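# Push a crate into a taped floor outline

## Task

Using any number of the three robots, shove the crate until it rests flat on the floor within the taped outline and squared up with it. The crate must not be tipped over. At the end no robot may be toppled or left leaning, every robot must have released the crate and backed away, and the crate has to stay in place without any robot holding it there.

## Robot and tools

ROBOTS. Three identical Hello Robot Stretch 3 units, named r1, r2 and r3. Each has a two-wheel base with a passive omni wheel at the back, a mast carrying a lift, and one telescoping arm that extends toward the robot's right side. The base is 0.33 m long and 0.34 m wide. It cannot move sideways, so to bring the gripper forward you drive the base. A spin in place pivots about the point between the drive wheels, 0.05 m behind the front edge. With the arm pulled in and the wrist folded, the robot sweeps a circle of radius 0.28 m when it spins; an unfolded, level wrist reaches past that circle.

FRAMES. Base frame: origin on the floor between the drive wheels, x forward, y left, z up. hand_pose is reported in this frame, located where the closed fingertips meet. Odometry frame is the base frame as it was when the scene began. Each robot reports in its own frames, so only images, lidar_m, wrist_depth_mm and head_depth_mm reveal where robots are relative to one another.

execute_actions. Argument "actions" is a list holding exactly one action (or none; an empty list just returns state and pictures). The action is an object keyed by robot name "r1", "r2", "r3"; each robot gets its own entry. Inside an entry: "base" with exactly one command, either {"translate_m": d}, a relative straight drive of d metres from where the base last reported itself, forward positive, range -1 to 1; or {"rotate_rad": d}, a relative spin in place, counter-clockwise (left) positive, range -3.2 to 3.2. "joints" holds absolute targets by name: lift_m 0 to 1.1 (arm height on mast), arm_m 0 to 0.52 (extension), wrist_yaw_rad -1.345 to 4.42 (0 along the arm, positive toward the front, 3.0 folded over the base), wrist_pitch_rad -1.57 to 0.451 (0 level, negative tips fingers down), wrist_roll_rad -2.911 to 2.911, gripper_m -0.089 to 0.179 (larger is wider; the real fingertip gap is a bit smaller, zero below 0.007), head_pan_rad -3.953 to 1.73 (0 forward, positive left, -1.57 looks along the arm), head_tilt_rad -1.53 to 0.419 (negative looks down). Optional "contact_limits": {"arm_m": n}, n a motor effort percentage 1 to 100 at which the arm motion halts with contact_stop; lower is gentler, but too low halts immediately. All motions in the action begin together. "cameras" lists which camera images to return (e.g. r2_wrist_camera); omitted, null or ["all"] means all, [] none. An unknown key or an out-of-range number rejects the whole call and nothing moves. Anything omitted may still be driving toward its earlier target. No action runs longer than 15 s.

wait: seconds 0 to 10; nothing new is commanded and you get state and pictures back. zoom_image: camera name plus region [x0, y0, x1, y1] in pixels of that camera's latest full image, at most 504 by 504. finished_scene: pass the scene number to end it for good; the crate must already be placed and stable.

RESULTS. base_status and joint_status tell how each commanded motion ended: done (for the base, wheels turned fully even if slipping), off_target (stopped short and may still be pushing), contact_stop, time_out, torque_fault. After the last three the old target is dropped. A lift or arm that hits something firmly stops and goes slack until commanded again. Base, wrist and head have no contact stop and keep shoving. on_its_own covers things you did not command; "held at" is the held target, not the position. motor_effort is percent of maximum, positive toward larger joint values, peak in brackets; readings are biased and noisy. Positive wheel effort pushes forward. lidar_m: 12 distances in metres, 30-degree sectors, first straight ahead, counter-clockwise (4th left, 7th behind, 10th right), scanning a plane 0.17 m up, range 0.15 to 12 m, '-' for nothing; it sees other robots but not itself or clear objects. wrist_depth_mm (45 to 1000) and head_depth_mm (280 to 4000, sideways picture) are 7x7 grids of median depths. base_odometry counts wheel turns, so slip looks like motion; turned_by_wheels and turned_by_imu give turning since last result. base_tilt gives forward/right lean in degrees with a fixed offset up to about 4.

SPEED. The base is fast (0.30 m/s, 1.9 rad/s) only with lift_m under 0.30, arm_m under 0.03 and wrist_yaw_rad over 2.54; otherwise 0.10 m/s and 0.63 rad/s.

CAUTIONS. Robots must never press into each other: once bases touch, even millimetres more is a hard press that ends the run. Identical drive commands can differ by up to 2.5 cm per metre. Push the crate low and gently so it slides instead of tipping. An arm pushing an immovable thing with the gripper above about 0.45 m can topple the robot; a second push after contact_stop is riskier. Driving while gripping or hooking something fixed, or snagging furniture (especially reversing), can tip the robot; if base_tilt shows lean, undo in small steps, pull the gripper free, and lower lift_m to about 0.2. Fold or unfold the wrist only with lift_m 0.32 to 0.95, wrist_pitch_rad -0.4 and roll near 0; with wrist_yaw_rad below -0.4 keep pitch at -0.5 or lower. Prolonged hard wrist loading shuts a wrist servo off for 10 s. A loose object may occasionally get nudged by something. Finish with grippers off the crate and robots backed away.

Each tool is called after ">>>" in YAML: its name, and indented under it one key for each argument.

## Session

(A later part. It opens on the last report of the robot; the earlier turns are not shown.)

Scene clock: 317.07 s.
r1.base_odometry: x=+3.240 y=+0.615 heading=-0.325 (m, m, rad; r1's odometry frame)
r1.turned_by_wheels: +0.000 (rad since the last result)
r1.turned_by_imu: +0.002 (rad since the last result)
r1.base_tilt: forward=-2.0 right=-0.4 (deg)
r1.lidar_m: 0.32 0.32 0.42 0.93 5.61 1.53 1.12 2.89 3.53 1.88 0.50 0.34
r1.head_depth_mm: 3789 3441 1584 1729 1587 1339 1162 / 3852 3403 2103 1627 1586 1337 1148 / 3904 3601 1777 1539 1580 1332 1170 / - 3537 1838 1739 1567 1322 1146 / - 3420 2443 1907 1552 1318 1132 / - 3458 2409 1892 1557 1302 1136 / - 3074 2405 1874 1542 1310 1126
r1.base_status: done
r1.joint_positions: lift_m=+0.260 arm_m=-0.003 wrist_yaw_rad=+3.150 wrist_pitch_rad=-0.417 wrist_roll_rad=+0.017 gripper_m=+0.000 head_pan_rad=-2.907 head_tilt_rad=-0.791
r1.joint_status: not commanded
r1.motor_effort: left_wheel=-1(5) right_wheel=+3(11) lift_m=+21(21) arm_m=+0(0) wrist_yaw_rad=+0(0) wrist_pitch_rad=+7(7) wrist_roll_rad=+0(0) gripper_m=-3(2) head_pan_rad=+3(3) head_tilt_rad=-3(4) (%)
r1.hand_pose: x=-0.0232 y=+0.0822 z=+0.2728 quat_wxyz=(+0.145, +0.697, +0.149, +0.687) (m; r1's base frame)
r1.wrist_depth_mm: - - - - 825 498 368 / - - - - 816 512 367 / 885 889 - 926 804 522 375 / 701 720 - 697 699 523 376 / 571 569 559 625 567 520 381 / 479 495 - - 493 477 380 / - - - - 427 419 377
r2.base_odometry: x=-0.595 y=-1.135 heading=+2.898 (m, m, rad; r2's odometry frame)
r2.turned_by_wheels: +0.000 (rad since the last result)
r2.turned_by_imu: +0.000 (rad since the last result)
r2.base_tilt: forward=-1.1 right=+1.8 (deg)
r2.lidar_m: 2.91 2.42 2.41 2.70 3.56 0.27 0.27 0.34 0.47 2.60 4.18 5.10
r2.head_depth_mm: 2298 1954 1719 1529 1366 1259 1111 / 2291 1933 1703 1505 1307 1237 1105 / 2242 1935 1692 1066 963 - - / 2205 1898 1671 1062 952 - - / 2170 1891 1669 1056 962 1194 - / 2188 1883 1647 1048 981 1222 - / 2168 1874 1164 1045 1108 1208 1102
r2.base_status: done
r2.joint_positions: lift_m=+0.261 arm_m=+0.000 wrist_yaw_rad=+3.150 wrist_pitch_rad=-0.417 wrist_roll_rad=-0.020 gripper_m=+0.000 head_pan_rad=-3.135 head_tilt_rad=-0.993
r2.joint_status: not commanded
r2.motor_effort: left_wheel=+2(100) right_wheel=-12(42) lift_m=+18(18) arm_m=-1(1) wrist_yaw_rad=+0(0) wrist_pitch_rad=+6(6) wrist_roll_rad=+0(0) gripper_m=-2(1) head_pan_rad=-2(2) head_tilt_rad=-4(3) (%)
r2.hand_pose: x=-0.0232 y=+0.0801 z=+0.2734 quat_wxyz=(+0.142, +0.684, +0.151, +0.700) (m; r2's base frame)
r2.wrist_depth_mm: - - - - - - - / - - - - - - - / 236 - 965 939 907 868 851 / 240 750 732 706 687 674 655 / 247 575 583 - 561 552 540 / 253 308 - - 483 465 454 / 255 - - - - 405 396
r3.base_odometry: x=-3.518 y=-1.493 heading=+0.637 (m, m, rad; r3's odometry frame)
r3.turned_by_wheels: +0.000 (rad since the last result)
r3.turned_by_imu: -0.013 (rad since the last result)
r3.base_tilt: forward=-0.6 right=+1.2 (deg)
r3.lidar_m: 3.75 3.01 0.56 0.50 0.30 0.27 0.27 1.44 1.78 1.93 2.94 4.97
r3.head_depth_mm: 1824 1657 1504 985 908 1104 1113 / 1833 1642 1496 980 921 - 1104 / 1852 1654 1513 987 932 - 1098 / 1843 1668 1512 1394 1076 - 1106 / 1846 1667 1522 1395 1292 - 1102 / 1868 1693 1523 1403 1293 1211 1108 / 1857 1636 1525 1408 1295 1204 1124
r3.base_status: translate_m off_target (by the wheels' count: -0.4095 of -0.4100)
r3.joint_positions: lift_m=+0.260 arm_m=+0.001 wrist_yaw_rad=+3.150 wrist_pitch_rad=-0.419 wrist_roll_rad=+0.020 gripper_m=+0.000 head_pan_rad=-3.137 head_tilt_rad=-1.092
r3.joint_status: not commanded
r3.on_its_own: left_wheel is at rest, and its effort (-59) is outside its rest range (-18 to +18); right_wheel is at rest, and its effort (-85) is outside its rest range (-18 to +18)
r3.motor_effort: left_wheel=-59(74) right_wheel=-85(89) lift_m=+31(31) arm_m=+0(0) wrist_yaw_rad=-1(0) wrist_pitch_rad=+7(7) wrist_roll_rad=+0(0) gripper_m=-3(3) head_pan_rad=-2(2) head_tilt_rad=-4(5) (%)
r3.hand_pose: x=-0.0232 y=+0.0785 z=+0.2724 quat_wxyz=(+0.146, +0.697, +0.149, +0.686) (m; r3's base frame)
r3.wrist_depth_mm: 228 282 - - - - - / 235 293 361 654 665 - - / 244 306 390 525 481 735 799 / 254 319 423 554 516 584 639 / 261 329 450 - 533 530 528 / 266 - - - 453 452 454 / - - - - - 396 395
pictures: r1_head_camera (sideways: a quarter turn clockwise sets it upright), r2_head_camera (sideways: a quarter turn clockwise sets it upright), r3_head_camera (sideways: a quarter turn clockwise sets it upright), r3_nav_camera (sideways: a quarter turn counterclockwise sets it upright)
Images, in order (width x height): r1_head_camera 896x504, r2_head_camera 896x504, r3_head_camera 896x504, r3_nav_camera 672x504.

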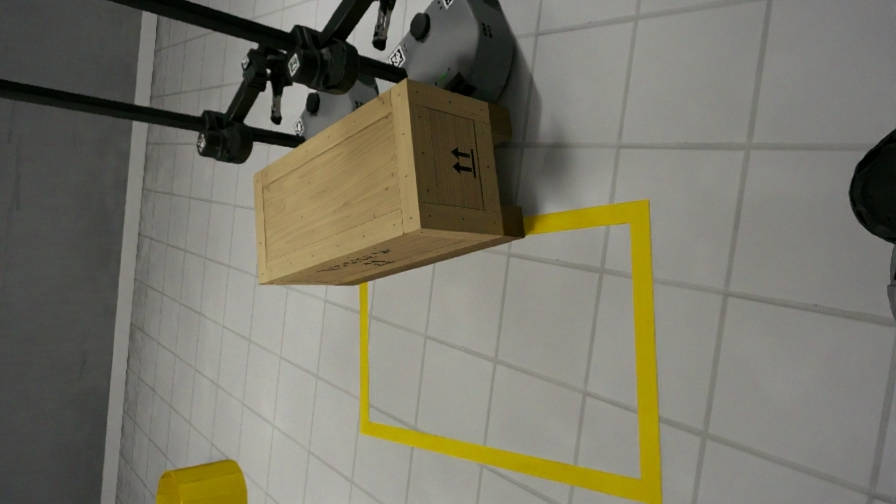

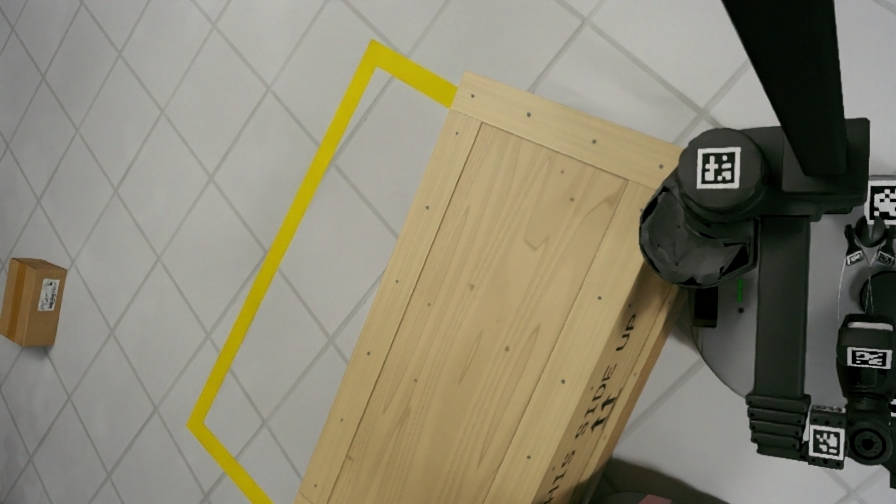

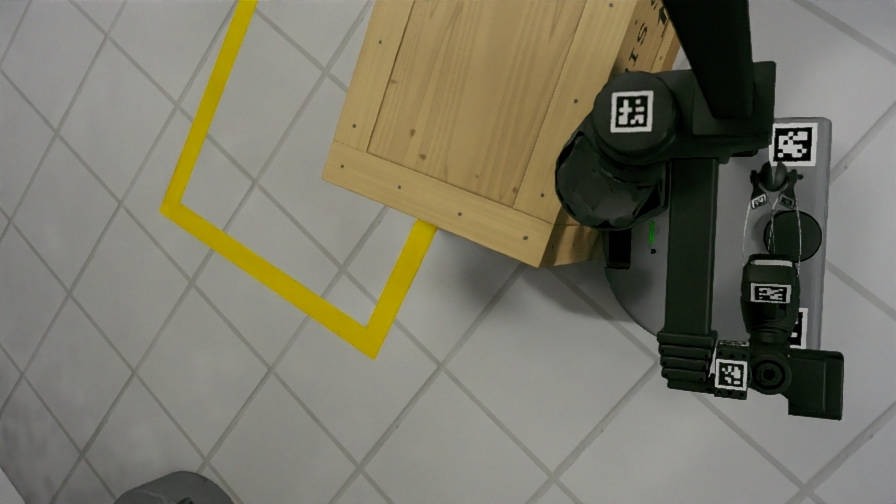

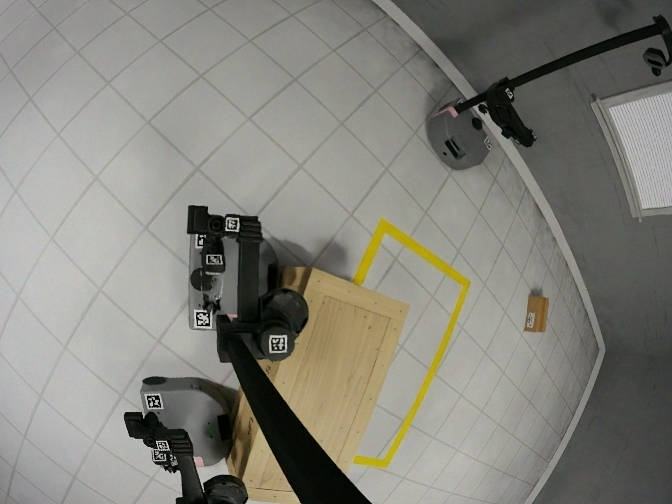

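>>> execute_actions:
  actions:
    - {"r3":{"base":{"rotate_rad":0.08}},"r2":{"base":{"rotate_rad":0.04}}}
  cameras: []

>>> execute_actions:
  actions:
    - {"r3":{"base":{"translate_m":-0.34}},"r2":{"base":{"translate_m":-0.28}}}
  cameras: ["r1_head_camera","r2_head_camera","r3_head_camera"]

Scene clock: 323.23 s.
r1.base_odometry: x=+3.240 y=+0.615 heading=-0.325 (m, m, rad; r1's odometry frame)
r1.turned_by_wheels: +0.000 (rad since the last result)
r1.turned_by_imu: +0.001 (rad since the last result)
r1.base_tilt: forward=-1.9 right=-0.4 (deg)
r1.lidar_m: 0.32 0.32 0.42 0.93 5.55 1.53 1.12 2.90 3.50 1.88 0.50 0.34
r1.head_depth_mm: 3833 3424 1596 1709 1600 1339 1162 / 3834 3388 2120 1622 1592 1341 1153 / 3920 3590 1768 1511 1578 1326 1171 / 3984 3541 1858 1739 1563 1324 1146 / - 3476 2469 1890 1564 1314 1139 / - 3470 2426 1889 1553 1310 1134 / - 3069 2400 1881 1526 1303 1130
r1.base_status: not commanded
r1.joint_positions: lift_m=+0.260 arm_m=-0.003 wrist_yaw_rad=+3.150 wrist_pitch_rad=-0.417 wrist_roll_rad=+0.017 gripper_m=+0.000 head_pan_rad=-2.907 head_tilt_rad=-0.791
r1.joint_status: not commanded
r1.motor_effort: left_wheel=-1(1) right_wheel=+3(3) lift_m=+21(21) arm_m=+0(0) wrist_yaw_rad=+0(0) wrist_pitch_rad=+7(7) wrist_roll_rad=+0(0) gripper_m=-3(1) head_pan_rad=+3(3) head_tilt_rad=-3(4) (%)
r1.hand_pose: x=-0.0232 y=+0.0822 z=+0.2728 quat_wxyz=(+0.145, +0.697, +0.149, +0.687) (m; r1's base frame)
r1.wrist_depth_mm: - - - - 833 499 365 / - - - - 840 511 369 / 906 872 - 921 831 520 375 / 704 702 - 702 704 511 380 / 587 577 565 611 585 514 379 / 489 500 - - 481 471 375 / - - - - 424 424 377
r2.base_odometry: x=-0.595 y=-1.135 heading=+2.938 (m, m, rad; r2's odometry frame)
r2.turned_by_wheels: +0.040 (rad since the last result)
r2.turned_by_imu: +0.040 (rad since the last result)
r2.base_tilt: forward=-1.2 right=+1.8 (deg)
r2.lidar_m: 2.84 2.41 2.41 2.75 3.57 0.27 0.27 0.35 0.48 2.65 4.45 5.06
r2.head_depth_mm: 2298 1969 1717 1524 1364 1256 1111 / 2268 1941 1708 1510 992 1233 1105 / 2257 1928 1688 1067 958 - - / 2168 1904 1675 1059 957 - - / 2202 1891 1665 1059 966 1229 - / 2186 1888 1643 1045 988 1227 - / 2167 1864 1159 1038 1185 1202 1105
r2.base_status: done
r2.joint_positions: lift_m=+0.261 arm_m=+0.000 wrist_yaw_rad=+3.150 wrist_pitch_rad=-0.417 wrist_roll_rad=-0.020 gripper_m=+0.000 head_pan_rad=-3.135 head_tilt_rad=-0.993
r2.joint_status: not commanded
r2.motor_effort: left_wheel=-3(19) right_wheel=+2(6) lift_m=+17(17) arm_m=-1(1) wrist_yaw_rad=+0(0) wrist_pitch_rad=+6(7) wrist_roll_rad=+0(0) gripper_m=-2(2) head_pan_rad=-1(2) head_tilt_rad=-3(4) (%)
r2.hand_pose: x=-0.0232 y=+0.0801 z=+0.2734 quat_wxyz=(+0.142, +0.684, +0.151, +0.700) (m; r2's base frame)
r2.wrist_depth_mm: - - - - - - - / - - - - - - - / 231 - 962 923 906 874 849 / 238 747 729 711 688 667 660 / 244 551 587 - 561 550 541 / 255 307 - - 489 462 459 / 258 - - - - 405 396
r3.base_odometry: x=-3.518 y=-1.493 heading=+0.717 (m, m, rad; r3's odometry frame)
r3.turned_by_wheels: +0.080 (rad since the last result)
r3.turned_by_imu: +0.078 (rad since the last result)
r3.base_tilt: forward=-0.7 right=+1.3 (deg)
r3.lidar_m: 3.54 2.99 0.56 0.44 0.29 0.27 0.28 1.44 1.78 2.00 3.30 4.96
r3.head_depth_mm: 1827 1656 1492 982 909 1044 1115 / 1816 1660 1501 985 921 - 1107 / 1828 1667 1517 988 930 - 1102 / 1855 1674 1514 1395 1283 - 1104 / 1845 1667 1521 1397 1290 - 1102 / 1834 1666 1521 1404 1289 1209 1106 / 1872 1563 1520 1400 1291 1203 1128
r3.base_status: done
r3.joint_positions: lift_m=+0.260 arm_m=+0.001 wrist_yaw_rad=+3.150 wrist_pitch_rad=-0.419 wrist_roll_rad=+0.020 gripper_m=+0.000 head_pan_rad=-3.137 head_tilt_rad=-1.092
r3.joint_status: not commanded
r3.motor_effort: left_wheel=-1(59) right_wheel=+4(58) lift_m=+31(31) arm_m=-1(0) wrist_yaw_rad=+0(0) wrist_pitch_rad=+7(7) wrist_roll_rad=+0(0) gripper_m=-3(3) head_pan_rad=-2(2) head_tilt_rad=-5(5) (%)
r3.hand_pose: x=-0.0232 y=+0.0785 z=+0.2724 quat_wxyz=(+0.146, +0.697, +0.149, +0.686) (m; r3's base frame)
r3.wrist_depth_mm: 221 267 - 564 - - - / 228 280 338 616 659 - - / 238 294 366 578 484 482 804 / 247 310 400 604 502 497 640 / 259 320 425 - 530 527 530 / 267 - - - 454 452 453 / - - - - - 397 395
pictures: none
No camera images: the call's "cameras" was empty. Leave "cameras" out to get every camera's image.

Scene clock: 326.27 s.
r1.base_odometry: x=+3.240 y=+0.615 heading=-0.325 (m, m, rad; r1's odometry frame)
r1.turned_by_wheels: +0.000 (rad since the last result)
r1.turned_by_imu: +0.001 (rad since the last result)
r1.base_tilt: forward=-1.9 right=-0.4 (deg)
r1.lidar_m: 0.32 0.32 0.41 0.93 5.54 4.73 1.01 1.01 3.51 1.88 0.50 0.34
r1.head_depth_mm: 3843 3660 2556 1846 1606 1339 1154 / 3766 3259 2257 1598 1530 1337 1156 / 3861 3314 1833 1620 1541 1332 1173 / 3991 3558 1762 1448 1535 1330 1142 / - 3408 1731 1415 1523 1311 1140 / - 3443 2434 1886 1547 1310 1131 / - 3029 2448 1877 1538 1307 1125
r1.base_status: not commanded
r1.joint_positions: lift_m=+0.260 arm_m=-0.003 wrist_yaw_rad=+3.150 wrist_pitch_rad=-0.417 wrist_roll_rad=+0.017 gripper_m=+0.000 head_pan_rad=-2.907 head_tilt_rad=-0.791
r1.joint_status: not commanded
r1.motor_effort: left_wheel=-2(1) right_wheel=+3(3) lift_m=+21(22) arm_m=-1(1) wrist_yaw_rad=+0(1) wrist_pitch_rad=+7(7) wrist_roll_rad=+0(0) gripper_m=-1(2) head_pan_rad=+3(3) head_tilt_rad=-4(4) (%)
r1.hand_pose: x=-0.0232 y=+0.0822 z=+0.2728 quat_wxyz=(+0.145, +0.697, +0.149, +0.687) (m; r1's base frame)
r1.wrist_depth_mm: - - - - 826 503 366 / - - - - 845 513 370 / 885 910 - 896 799 529 374 / 712 685 - 683 691 526 380 / 564 578 567 611 574 507 381 / 492 492 - - 478 470 374 / - - - - 429 422 377
r2.base_odometry: x=-0.321 y=-1.192 heading=+2.938 (m, m, rad; r2's odometry frame)
r2.turned_by_wheels: +0.000 (rad since the last result)
r2.turned_by_imu: -0.029 (rad since the last result)
r2.base_tilt: forward=-1.2 right=+1.9 (deg)
r2.lidar_m: 3.09 2.60 2.60 1.69 1.61 0.26 0.27 0.37 0.49 2.42 3.90 5.29
r2.head_depth_mm: 2310 1951 1714 1518 1366 1256 1111 / 2274 1942 1698 1509 981 1227 1105 / 2240 1922 1684 1067 959 - - / 2188 1915 1681 1060 959 - - / 2089 1889 1662 1056 970 1234 - / 2184 1883 1169 1052 1033 1225 - / 2158 1860 1165 1045 1188 1204 1105
r2.base_status: done
r2.joint_positions: lift_m=+0.261 arm_m=+0.000 wrist_yaw_rad=+3.150 wrist_pitch_rad=-0.417 wrist_roll_rad=-0.020 gripper_m=+0.000 head_pan_rad=-3.135 head_tilt_rad=-0.993
r2.joint_status: not commanded
r2.motor_effort: left_wheel=+1(100) right_wheel=-14(46) lift_m=+18(18) arm_m=-1(1) wrist_yaw_rad=+0(1) wrist_pitch_rad=+6(7) wrist_roll_rad=+0(0) gripper_m=-2(2) head_pan_rad=-2(2) head_tilt_rad=-3(3) (%)
r2.hand_pose: x=-0.0232 y=+0.0801 z=+0.2735 quat_wxyz=(+0.142, +0.684, +0.151, +0.700) (m; r2's base frame)
r2.wrist_depth_mm: - - - - - - - / 218 - - - - - - / 226 - 968 931 896 868 841 / 233 714 726 717 692 667 655 / 241 299 583 - 567 548 539 / 251 300 - - 483 468 454 / 254 - - - - 402 397
r3.base_odometry: x=-3.774 y=-1.716 heading=+0.716 (m, m, rad; r3's odometry frame)
r3.turned_by_wheels: +0.000 (rad since the last result)
r3.turned_by_imu: -0.071 (rad since the last result)
r3.base_tilt: forward=-0.6 right=+1.2 (deg)
r3.lidar_m: 3.99 3.22 0.57 0.43 0.29 0.27 0.27 1.25 1.19 1.71 2.62 5.20
r3.head_depth_mm: 1798 1664 1496 985 910 1015 1107 / 1775 1652 1511 983 920 - 1102 / 1843 1659 1519 989 936 - 1100 / 1831 1671 1515 1385 1288 - 1105 / 1861 1672 1518 1395 1296 - 1102 / 1851 1675 1530 1393 1287 1214 1106 / 1796 1688 1516 1405 1302 1205 1130
r3.base_status: translate_m off_target (by the wheels' count: -0.3395 of -0.3400)
r3.joint_positions: lift_m=+0.260 arm_m=+0.001 wrist_yaw_rad=+3.150 wrist_pitch_rad=-0.419 wrist_roll_rad=+0.020 gripper_m=+0.000 head_pan_rad=-3.137 head_tilt_rad=-1.092
r3.joint_status: not commanded
r3.on_its_own: left_wheel is at rest, and its effort (-57) is outside its rest range (-18 to +18); right_wheel is at rest, and its effort (-68) is outside its rest range (-18 to +18)
r3.motor_effort: left_wheel=-57(84) right_wheel=-68(95) lift_m=+31(31) arm_m=+0(0) wrist_yaw_rad=+0(1) wrist_pitch_rad=+7(7) wrist_roll_rad=+0(0) gripper_m=-3(3) head_pan_rad=-2(2) head_tilt_rad=-4(6) (%)
r3.hand_pose: x=-0.0232 y=+0.0785 z=+0.2724 quat_wxyz=(+0.146, +0.697, +0.149, +0.686) (m; r3's base frame)
r3.wrist_depth_mm: 217 264 - 546 - - - / 225 278 330 609 652 - - / 235 291 357 607 490 481 799 / 245 305 391 610 507 495 638 / 256 315 418 - 528 534 527 / 262 - - - 453 451 453 / - - - - - 397 397
pictures: r1_head_camera (sideways: a quarter turn clockwise sets it upright), r2_head_camera (sideways: a quarter turn clockwise sets it upright), r3_head_camera (sideways: a quarter turn clockwise sets it upright)
Images, in order (width x height): r1_head_camera 896x504, r2_head_camera 896x504, r3_head_camera 896x504.

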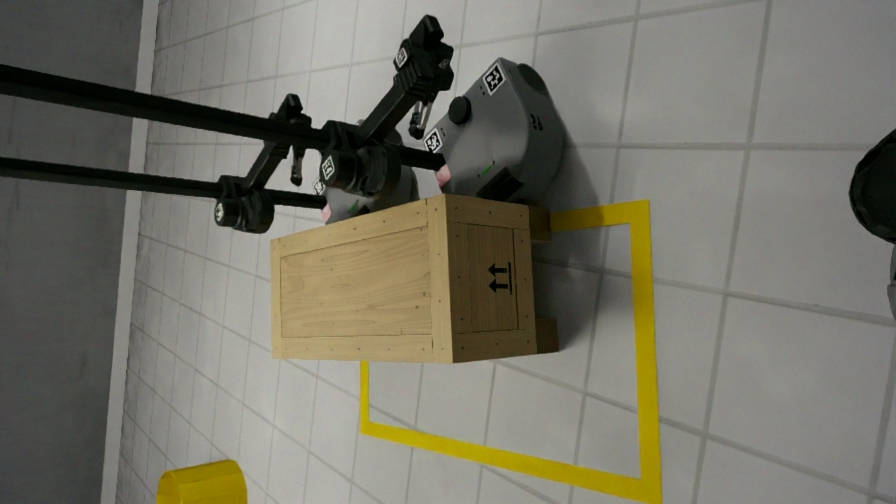

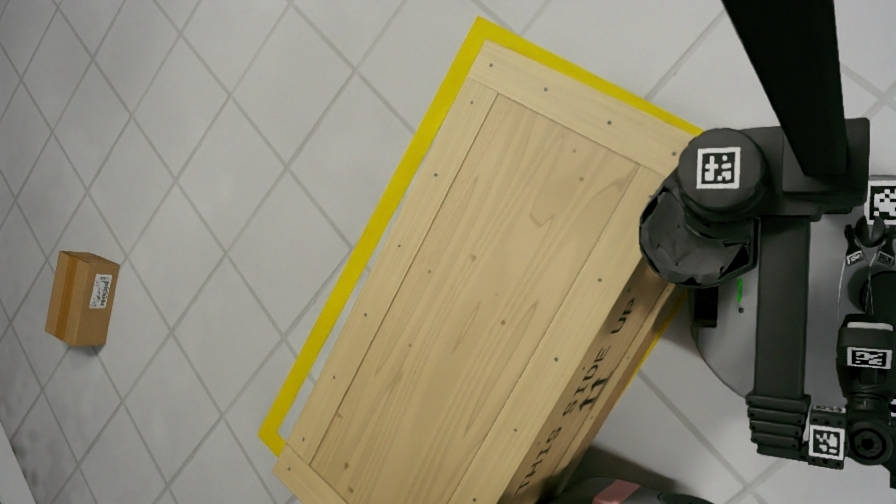

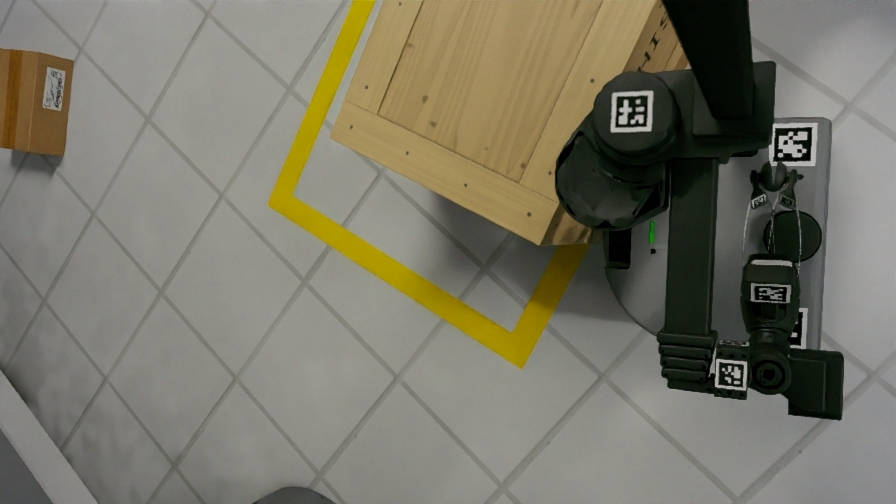

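>>> execute_actions:
  actions:
    - {"r3":{"base":{"translate_m":-0.205}},"r2":{"base":{"translate_m":-0.195}}}
  cameras: []

>>> execute_actions:
  actions:
    - {"r3":{"base":{"translate_m":0.45},"joints":{"head_tilt_rad":-0.9}},"r2":{"base":{"translate_m":0.45},"joints":{"head_tilt_rad":-0.9}}}
  cameras: ["r1_head_camera","r2_head_camera","r3_head_camera"]

Scene clock: 331.57 s.
r1.base_odometry: x=+3.240 y=+0.615 heading=-0.325 (m, m, rad; r1's odometry frame)
r1.turned_by_wheels: +0.000 (rad since the last result)
r1.turned_by_imu: +0.001 (rad since the last result)
r1.base_tilt: forward=-2.0 right=-0.4 (deg)
r1.lidar_m: 0.32 0.32 0.41 0.93 5.57 4.74 0.95 0.95 3.50 1.88 0.50 0.34
r1.head_depth_mm: 3842 3724 2586 1960 1594 1335 1160 / 3832 3622 2541 1823 1549 1333 1153 / 3798 3212 1757 1551 1499 1329 1173 / 3963 3258 1926 1535 1485 1325 1145 / - 3465 1745 1370 1483 1318 1135 / - 3433 1734 1346 1477 1312 1138 / - 3005 2400 1809 1532 1300 1124
r1.base_status: not commanded
r1.joint_positions: lift_m=+0.260 arm_m=-0.003 wrist_yaw_rad=+3.150 wrist_pitch_rad=-0.417 wrist_roll_rad=+0.017 gripper_m=+0.000 head_pan_rad=-2.907 head_tilt_rad=-0.791
r1.joint_status: not commanded
r1.motor_effort: left_wheel=-2(1) right_wheel=+3(3) lift_m=+21(21) arm_m=+0(0) wrist_yaw_rad=-1(1) wrist_pitch_rad=+7(7) wrist_roll_rad=+0(0) gripper_m=-2(2) head_pan_rad=+3(3) head_tilt_rad=-4(3) (%)
r1.hand_pose: x=-0.0232 y=+0.0822 z=+0.2728 quat_wxyz=(+0.145, +0.697, +0.149, +0.687) (m; r1's base frame)
r1.wrist_depth_mm: - - - - 815 504 366 / - - - - 829 521 364 / 885 869 - 891 840 517 376 / 693 696 - 715 686 528 373 / 567 582 575 622 567 516 380 / 485 503 - - 490 467 375 / - - - - 427 417 379
r2.base_odometry: x=-0.130 y=-1.231 heading=+2.938 (m, m, rad; r2's odometry frame)
r2.turned_by_wheels: +0.000 (rad since the last result)
r2.turned_by_imu: -0.025 (rad since the last result)
r2.base_tilt: forward=-1.1 right=+1.7 (deg)
r2.lidar_m: 3.30 2.73 2.72 1.55 1.56 0.26 0.27 0.36 0.48 2.24 3.56 5.41
r2.head_depth_mm: 2288 1959 1710 1514 1350 1256 1112 / 2279 1934 1698 1506 967 1218 1109 / 2237 1926 1681 1062 962 - - / 2242 1918 1681 1062 957 - - / 2219 1890 1665 1052 974 1235 - / 2188 1877 1173 1047 1031 1222 - / 2147 1870 1163 1040 1190 1187 1098
r2.base_status: translate_m off_target (by the wheels' count: -0.1948 of -0.1950)
r2.joint_positions: lift_m=+0.261 arm_m=+0.000 wrist_yaw_rad=+3.150 wrist_pitch_rad=-0.417 wrist_roll_rad=-0.020 gripper_m=+0.000 head_pan_rad=-3.135 head_tilt_rad=-0.993
r2.joint_status: not commanded
r2.on_its_own: left_wheel is at rest, and its effort (-29) is outside its rest range (-18 to +18); right_wheel is at rest, and its effort (-25) is outside its rest range (-18 to +18)
r2.motor_effort: left_wheel=-29(100) right_wheel=-25(36) lift_m=+17(18) arm_m=-1(1) wrist_yaw_rad=-1(0) wrist_pitch_rad=+6(7) wrist_roll_rad=+0(0) gripper_m=-2(2) head_pan_rad=-3(2) head_tilt_rad=-2(3) (%)
r2.hand_pose: x=-0.0232 y=+0.0801 z=+0.2735 quat_wxyz=(+0.142, +0.684, +0.151, +0.700) (m; r2's base frame)
r2.wrist_depth_mm: - - - - - - - / 218 - - - - - - / 226 922 963 937 898 877 849 / 234 290 747 709 686 683 661 / 241 300 585 - 563 545 542 / 251 300 - - 485 466 455 / 255 - - - - 403 395
r3.base_odometry: x=-3.928 y=-1.850 heading=+0.715 (m, m, rad; r3's odometry frame)
r3.turned_by_wheels: -0.001 (rad since the last result)
r3.turned_by_imu: -0.033 (rad since the last result)
r3.base_tilt: forward=-0.7 right=+1.2 (deg)
r3.lidar_m: 4.27 3.37 0.56 0.44 0.29 0.27 0.27 1.47 1.06 1.56 2.32 5.33
r3.head_depth_mm: 1822 1649 1501 982 909 1027 1112 / 1717 1658 1512 986 922 - 1108 / 1804 1654 1524 984 930 - 1103 / 1838 1656 1512 1387 1292 - 1098 / 1851 1680 1520 1394 1294 - 1099 / 1823 1683 1528 1401 1289 1214 1119 / 1727 1677 1527 1402 1294 1205 1124
r3.base_status: translate_m off_target (by the wheels' count: -0.2045 of -0.2050)
r3.joint_positions: lift_m=+0.260 arm_m=+0.001 wrist_yaw_rad=+3.150 wrist_pitch_rad=-0.419 wrist_roll_rad=+0.020 gripper_m=+0.000 head_pan_rad=-3.137 head_tilt_rad=-1.092
r3.joint_status: not commanded
r3.on_its_own: left_wheel is at rest, and its effort (-70) is outside its rest range (-18 to +18); right_wheel is at rest, and its effort (-54) is outside its rest range (-18 to +18)
r3.motor_effort: left_wheel=-70(79) right_wheel=-54(93) lift_m=+31(30) arm_m=+0(0) wrist_yaw_rad=+0(1) wrist_pitch_rad=+7(7) wrist_roll_rad=+0(0) gripper_m=-3(2) head_pan_rad=-2(2) head_tilt_rad=-4(5) (%)
r3.hand_pose: x=-0.0232 y=+0.0785 z=+0.2724 quat_wxyz=(+0.146, +0.697, +0.149, +0.686) (m; r3's base frame)
r3.wrist_depth_mm: 218 264 - 553 - - - / 227 277 334 607 649 - - / 236 290 362 587 484 483 791 / 246 305 392 601 499 492 641 / 256 315 419 - 528 528 533 / 262 - - - 454 455 456 / - - - - - 393 395
pictures: none
No camera images: the call's "cameras" was empty. Leave "cameras" out to get every camera's image.

Scene clock: 334.80 s.
r1.base_odometry: x=+3.240 y=+0.615 heading=-0.325 (m, m, rad; r1's odometry frame)
r1.turned_by_wheels: +0.000 (rad since the last result)
r1.turned_by_imu: +0.001 (rad since the last result)
r1.base_tilt: forward=-2.0 right=-0.5 (deg)
r1.lidar_m: 0.32 0.32 0.42 0.93 5.54 4.75 0.95 0.94 3.49 1.87 0.50 0.34
r1.head_depth_mm: 3828 3283 2256 1687 1602 1349 1160 / 3800 3424 2108 1767 1588 1336 1152 / 3944 3545 2485 1921 1568 1330 1175 / - 3535 2499 1870 1530 1320 1142 / 3990 3509 1749 1366 1483 1307 1138 / - 3394 1728 1349 1459 1306 1138 / - 3067 2432 1804 1534 1294 1132
r1.base_status: not commanded
r1.joint_positions: lift_m=+0.260 arm_m=-0.003 wrist_yaw_rad=+3.150 wrist_pitch_rad=-0.417 wrist_roll_rad=+0.017 gripper_m=+0.000 head_pan_rad=-2.907 head_tilt_rad=-0.791
r1.joint_status: not commanded
r1.motor_effort: left_wheel=-1(0) right_wheel=+3(3) lift_m=+21(22) arm_m=+0(1) wrist_yaw_rad=+0(1) wrist_pitch_rad=+7(7) wrist_roll_rad=+0(0) gripper_m=-3(1) head_pan_rad=+3(2) head_tilt_rad=-4(4) (%)
r1.hand_pose: x=-0.0232 y=+0.0822 z=+0.2728 quat_wxyz=(+0.145, +0.697, +0.149, +0.687) (m; r1's base frame)
r1.wrist_depth_mm: - - - - 833 503 361 / - - - - 826 507 366 / 916 940 - 904 823 513 371 / 705 692 - 711 714 526 377 / 575 574 568 608 578 527 377 / 490 499 - - 495 474 379 / - - - - 424 422 376
r2.base_odometry: x=-0.571 y=-1.140 heading=+2.938 (m, m, rad; r2's odometry frame)
r2.turned_by_wheels: +0.000 (rad since the last result)
r2.turned_by_imu: -0.001 (rad since the last result)
r2.base_tilt: forward=-1.1 right=+1.8 (deg)
r2.lidar_m: 2.95 2.44 2.43 2.70 3.55 0.67 0.68 0.91 0.51 2.56 4.08 5.08
r2.head_depth_mm: 2774 2219 1880 1617 1427 1272 1183 / 2719 2225 1881 1520 1414 1267 1161 / 2695 2200 1318 1160 1363 1277 - / 2705 2185 1306 1202 1386 1275 - / 2614 2134 1296 1317 1388 1248 - / 2615 2112 1286 1464 1386 1232 1157 / 2474 2117 1333 1516 1381 1237 1130
r2.base_status: done
r2.joint_positions: lift_m=+0.261 arm_m=+0.000 wrist_yaw_rad=+3.150 wrist_pitch_rad=-0.417 wrist_roll_rad=-0.020 gripper_m=+0.000 head_pan_rad=-3.135 head_tilt_rad=-0.901
r2.joint_status: all done
r2.motor_effort: left_wheel=+0(17) right_wheel=+0(17) lift_m=+18(18) arm_m=-1(1) wrist_yaw_rad=+0(0) wrist_pitch_rad=+6(6) wrist_roll_rad=+0(0) gripper_m=-1(2) head_pan_rad=-2(2) head_tilt_rad=+0(11) (%)
r2.hand_pose: x=-0.0232 y=+0.0801 z=+0.2735 quat_wxyz=(+0.142, +0.684, +0.151, +0.700) (m; r2's base frame)
r2.wrist_depth_mm: - - - - - - - / - - - - - - - / - - 952 935 906 855 845 / 776 751 738 706 695 678 656 / 614 600 591 - 562 550 538 / 505 514 - - 485 465 459 / 441 - - - - 401 395
r3.base_odometry: x=-3.589 y=-1.555 heading=+0.715 (m, m, rad; r3's odometry frame)
r3.turned_by_wheels: +0.000 (rad since the last result)
r3.turned_by_imu: +0.002 (rad since the last result)
r3.base_tilt: forward=-0.7 right=+1.3 (deg)
r3.lidar_m: 3.86 3.09 0.59 0.70 0.73 0.68 0.69 1.37 1.72 1.85 2.74 5.01
r3.head_depth_mm: 2518 2082 1266 1106 1255 1234 1135 / 2518 2058 1272 1149 1325 1262 - / 2511 2086 1721 1177 1352 1263 - / 2440 2081 1788 1531 1380 1247 - / 2311 2108 1790 1558 1381 1238 - / 2085 2096 1807 1573 1392 1253 1147 / 1918 2031 1759 1570 1389 1254 1137
r3.base_status: done
r3.joint_positions: lift_m=+0.260 arm_m=+0.001 wrist_yaw_rad=+3.150 wrist_pitch_rad=-0.419 wrist_roll_rad=+0.020 gripper_m=+0.000 head_pan_rad=-3.137 head_tilt_rad=-0.901
r3.joint_status: all done
r3.motor_effort: left_wheel=+1(54) right_wheel=+1(46) lift_m=+31(31) arm_m=+0(0) wrist_yaw_rad=+0(0) wrist_pitch_rad=+7(7) wrist_roll_rad=+0(0) gripper_m=-3(3) head_pan_rad=-2(2) head_tilt_rad=+0(23) (%)
r3.hand_pose: x=-0.0232 y=+0.0785 z=+0.2724 quat_wxyz=(+0.146, +0.697, +0.149, +0.686) (m; r3's base frame)
r3.wrist_depth_mm: 540 662 - - - - - / 566 694 - - 652 - - / 586 731 807 611 507 501 815 / 597 639 642 616 541 548 637 / 534 530 553 - 533 531 531 / 459 - - - 450 454 456 / - - - - - 395 394
pictures: r1_head_camera (sideways: a quarter turn clockwise sets it upright), r2_head_camera (sideways: a quarter turn clockwise sets it upright), r3_head_camera (sideways: a quarter turn clockwise sets it upright)
Images, in order (width x height): r1_head_camera 896x504, r2_head_camera 896x504, r3_head_camera 896x504.

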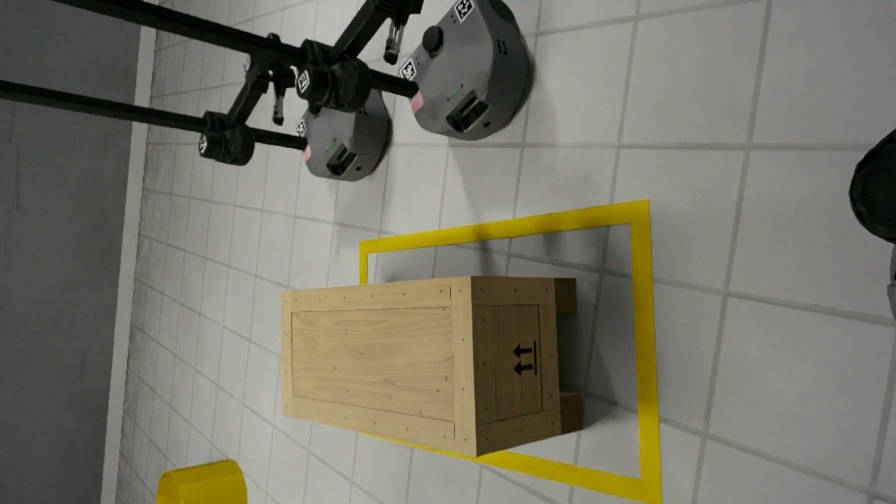

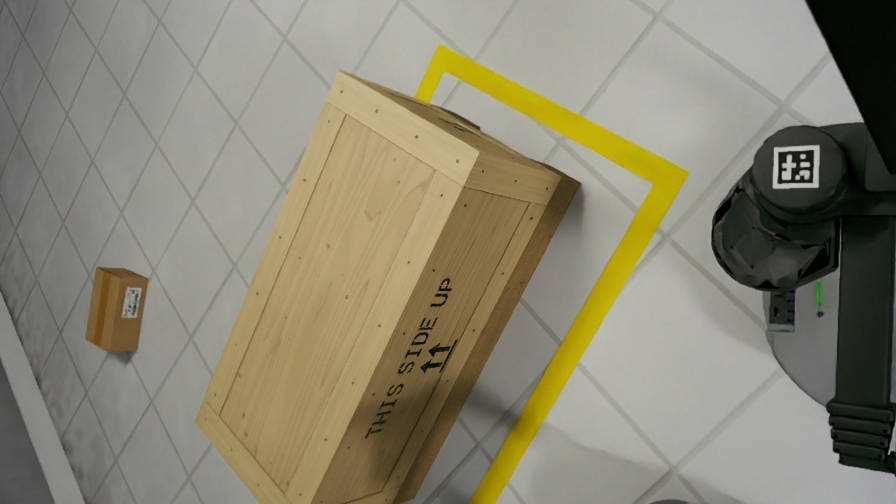

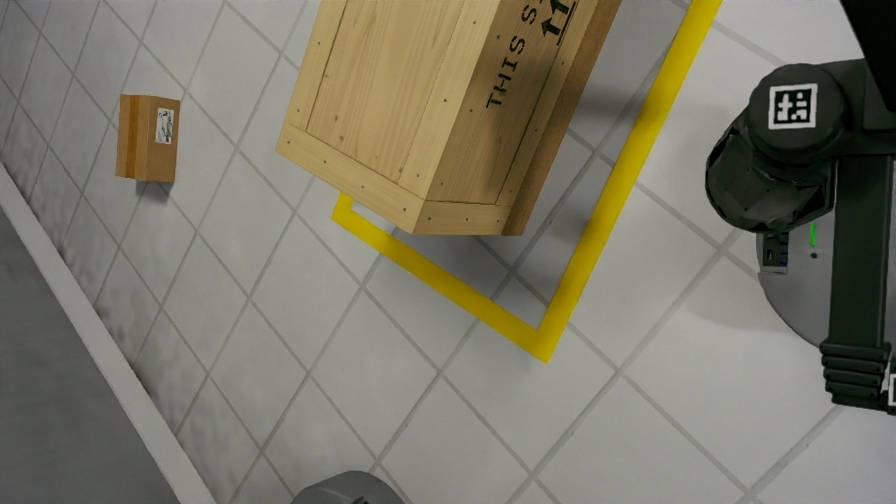

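Inside and aligned.

>>> finished_scene:
  scene: 1

The scene is finished: the task was done.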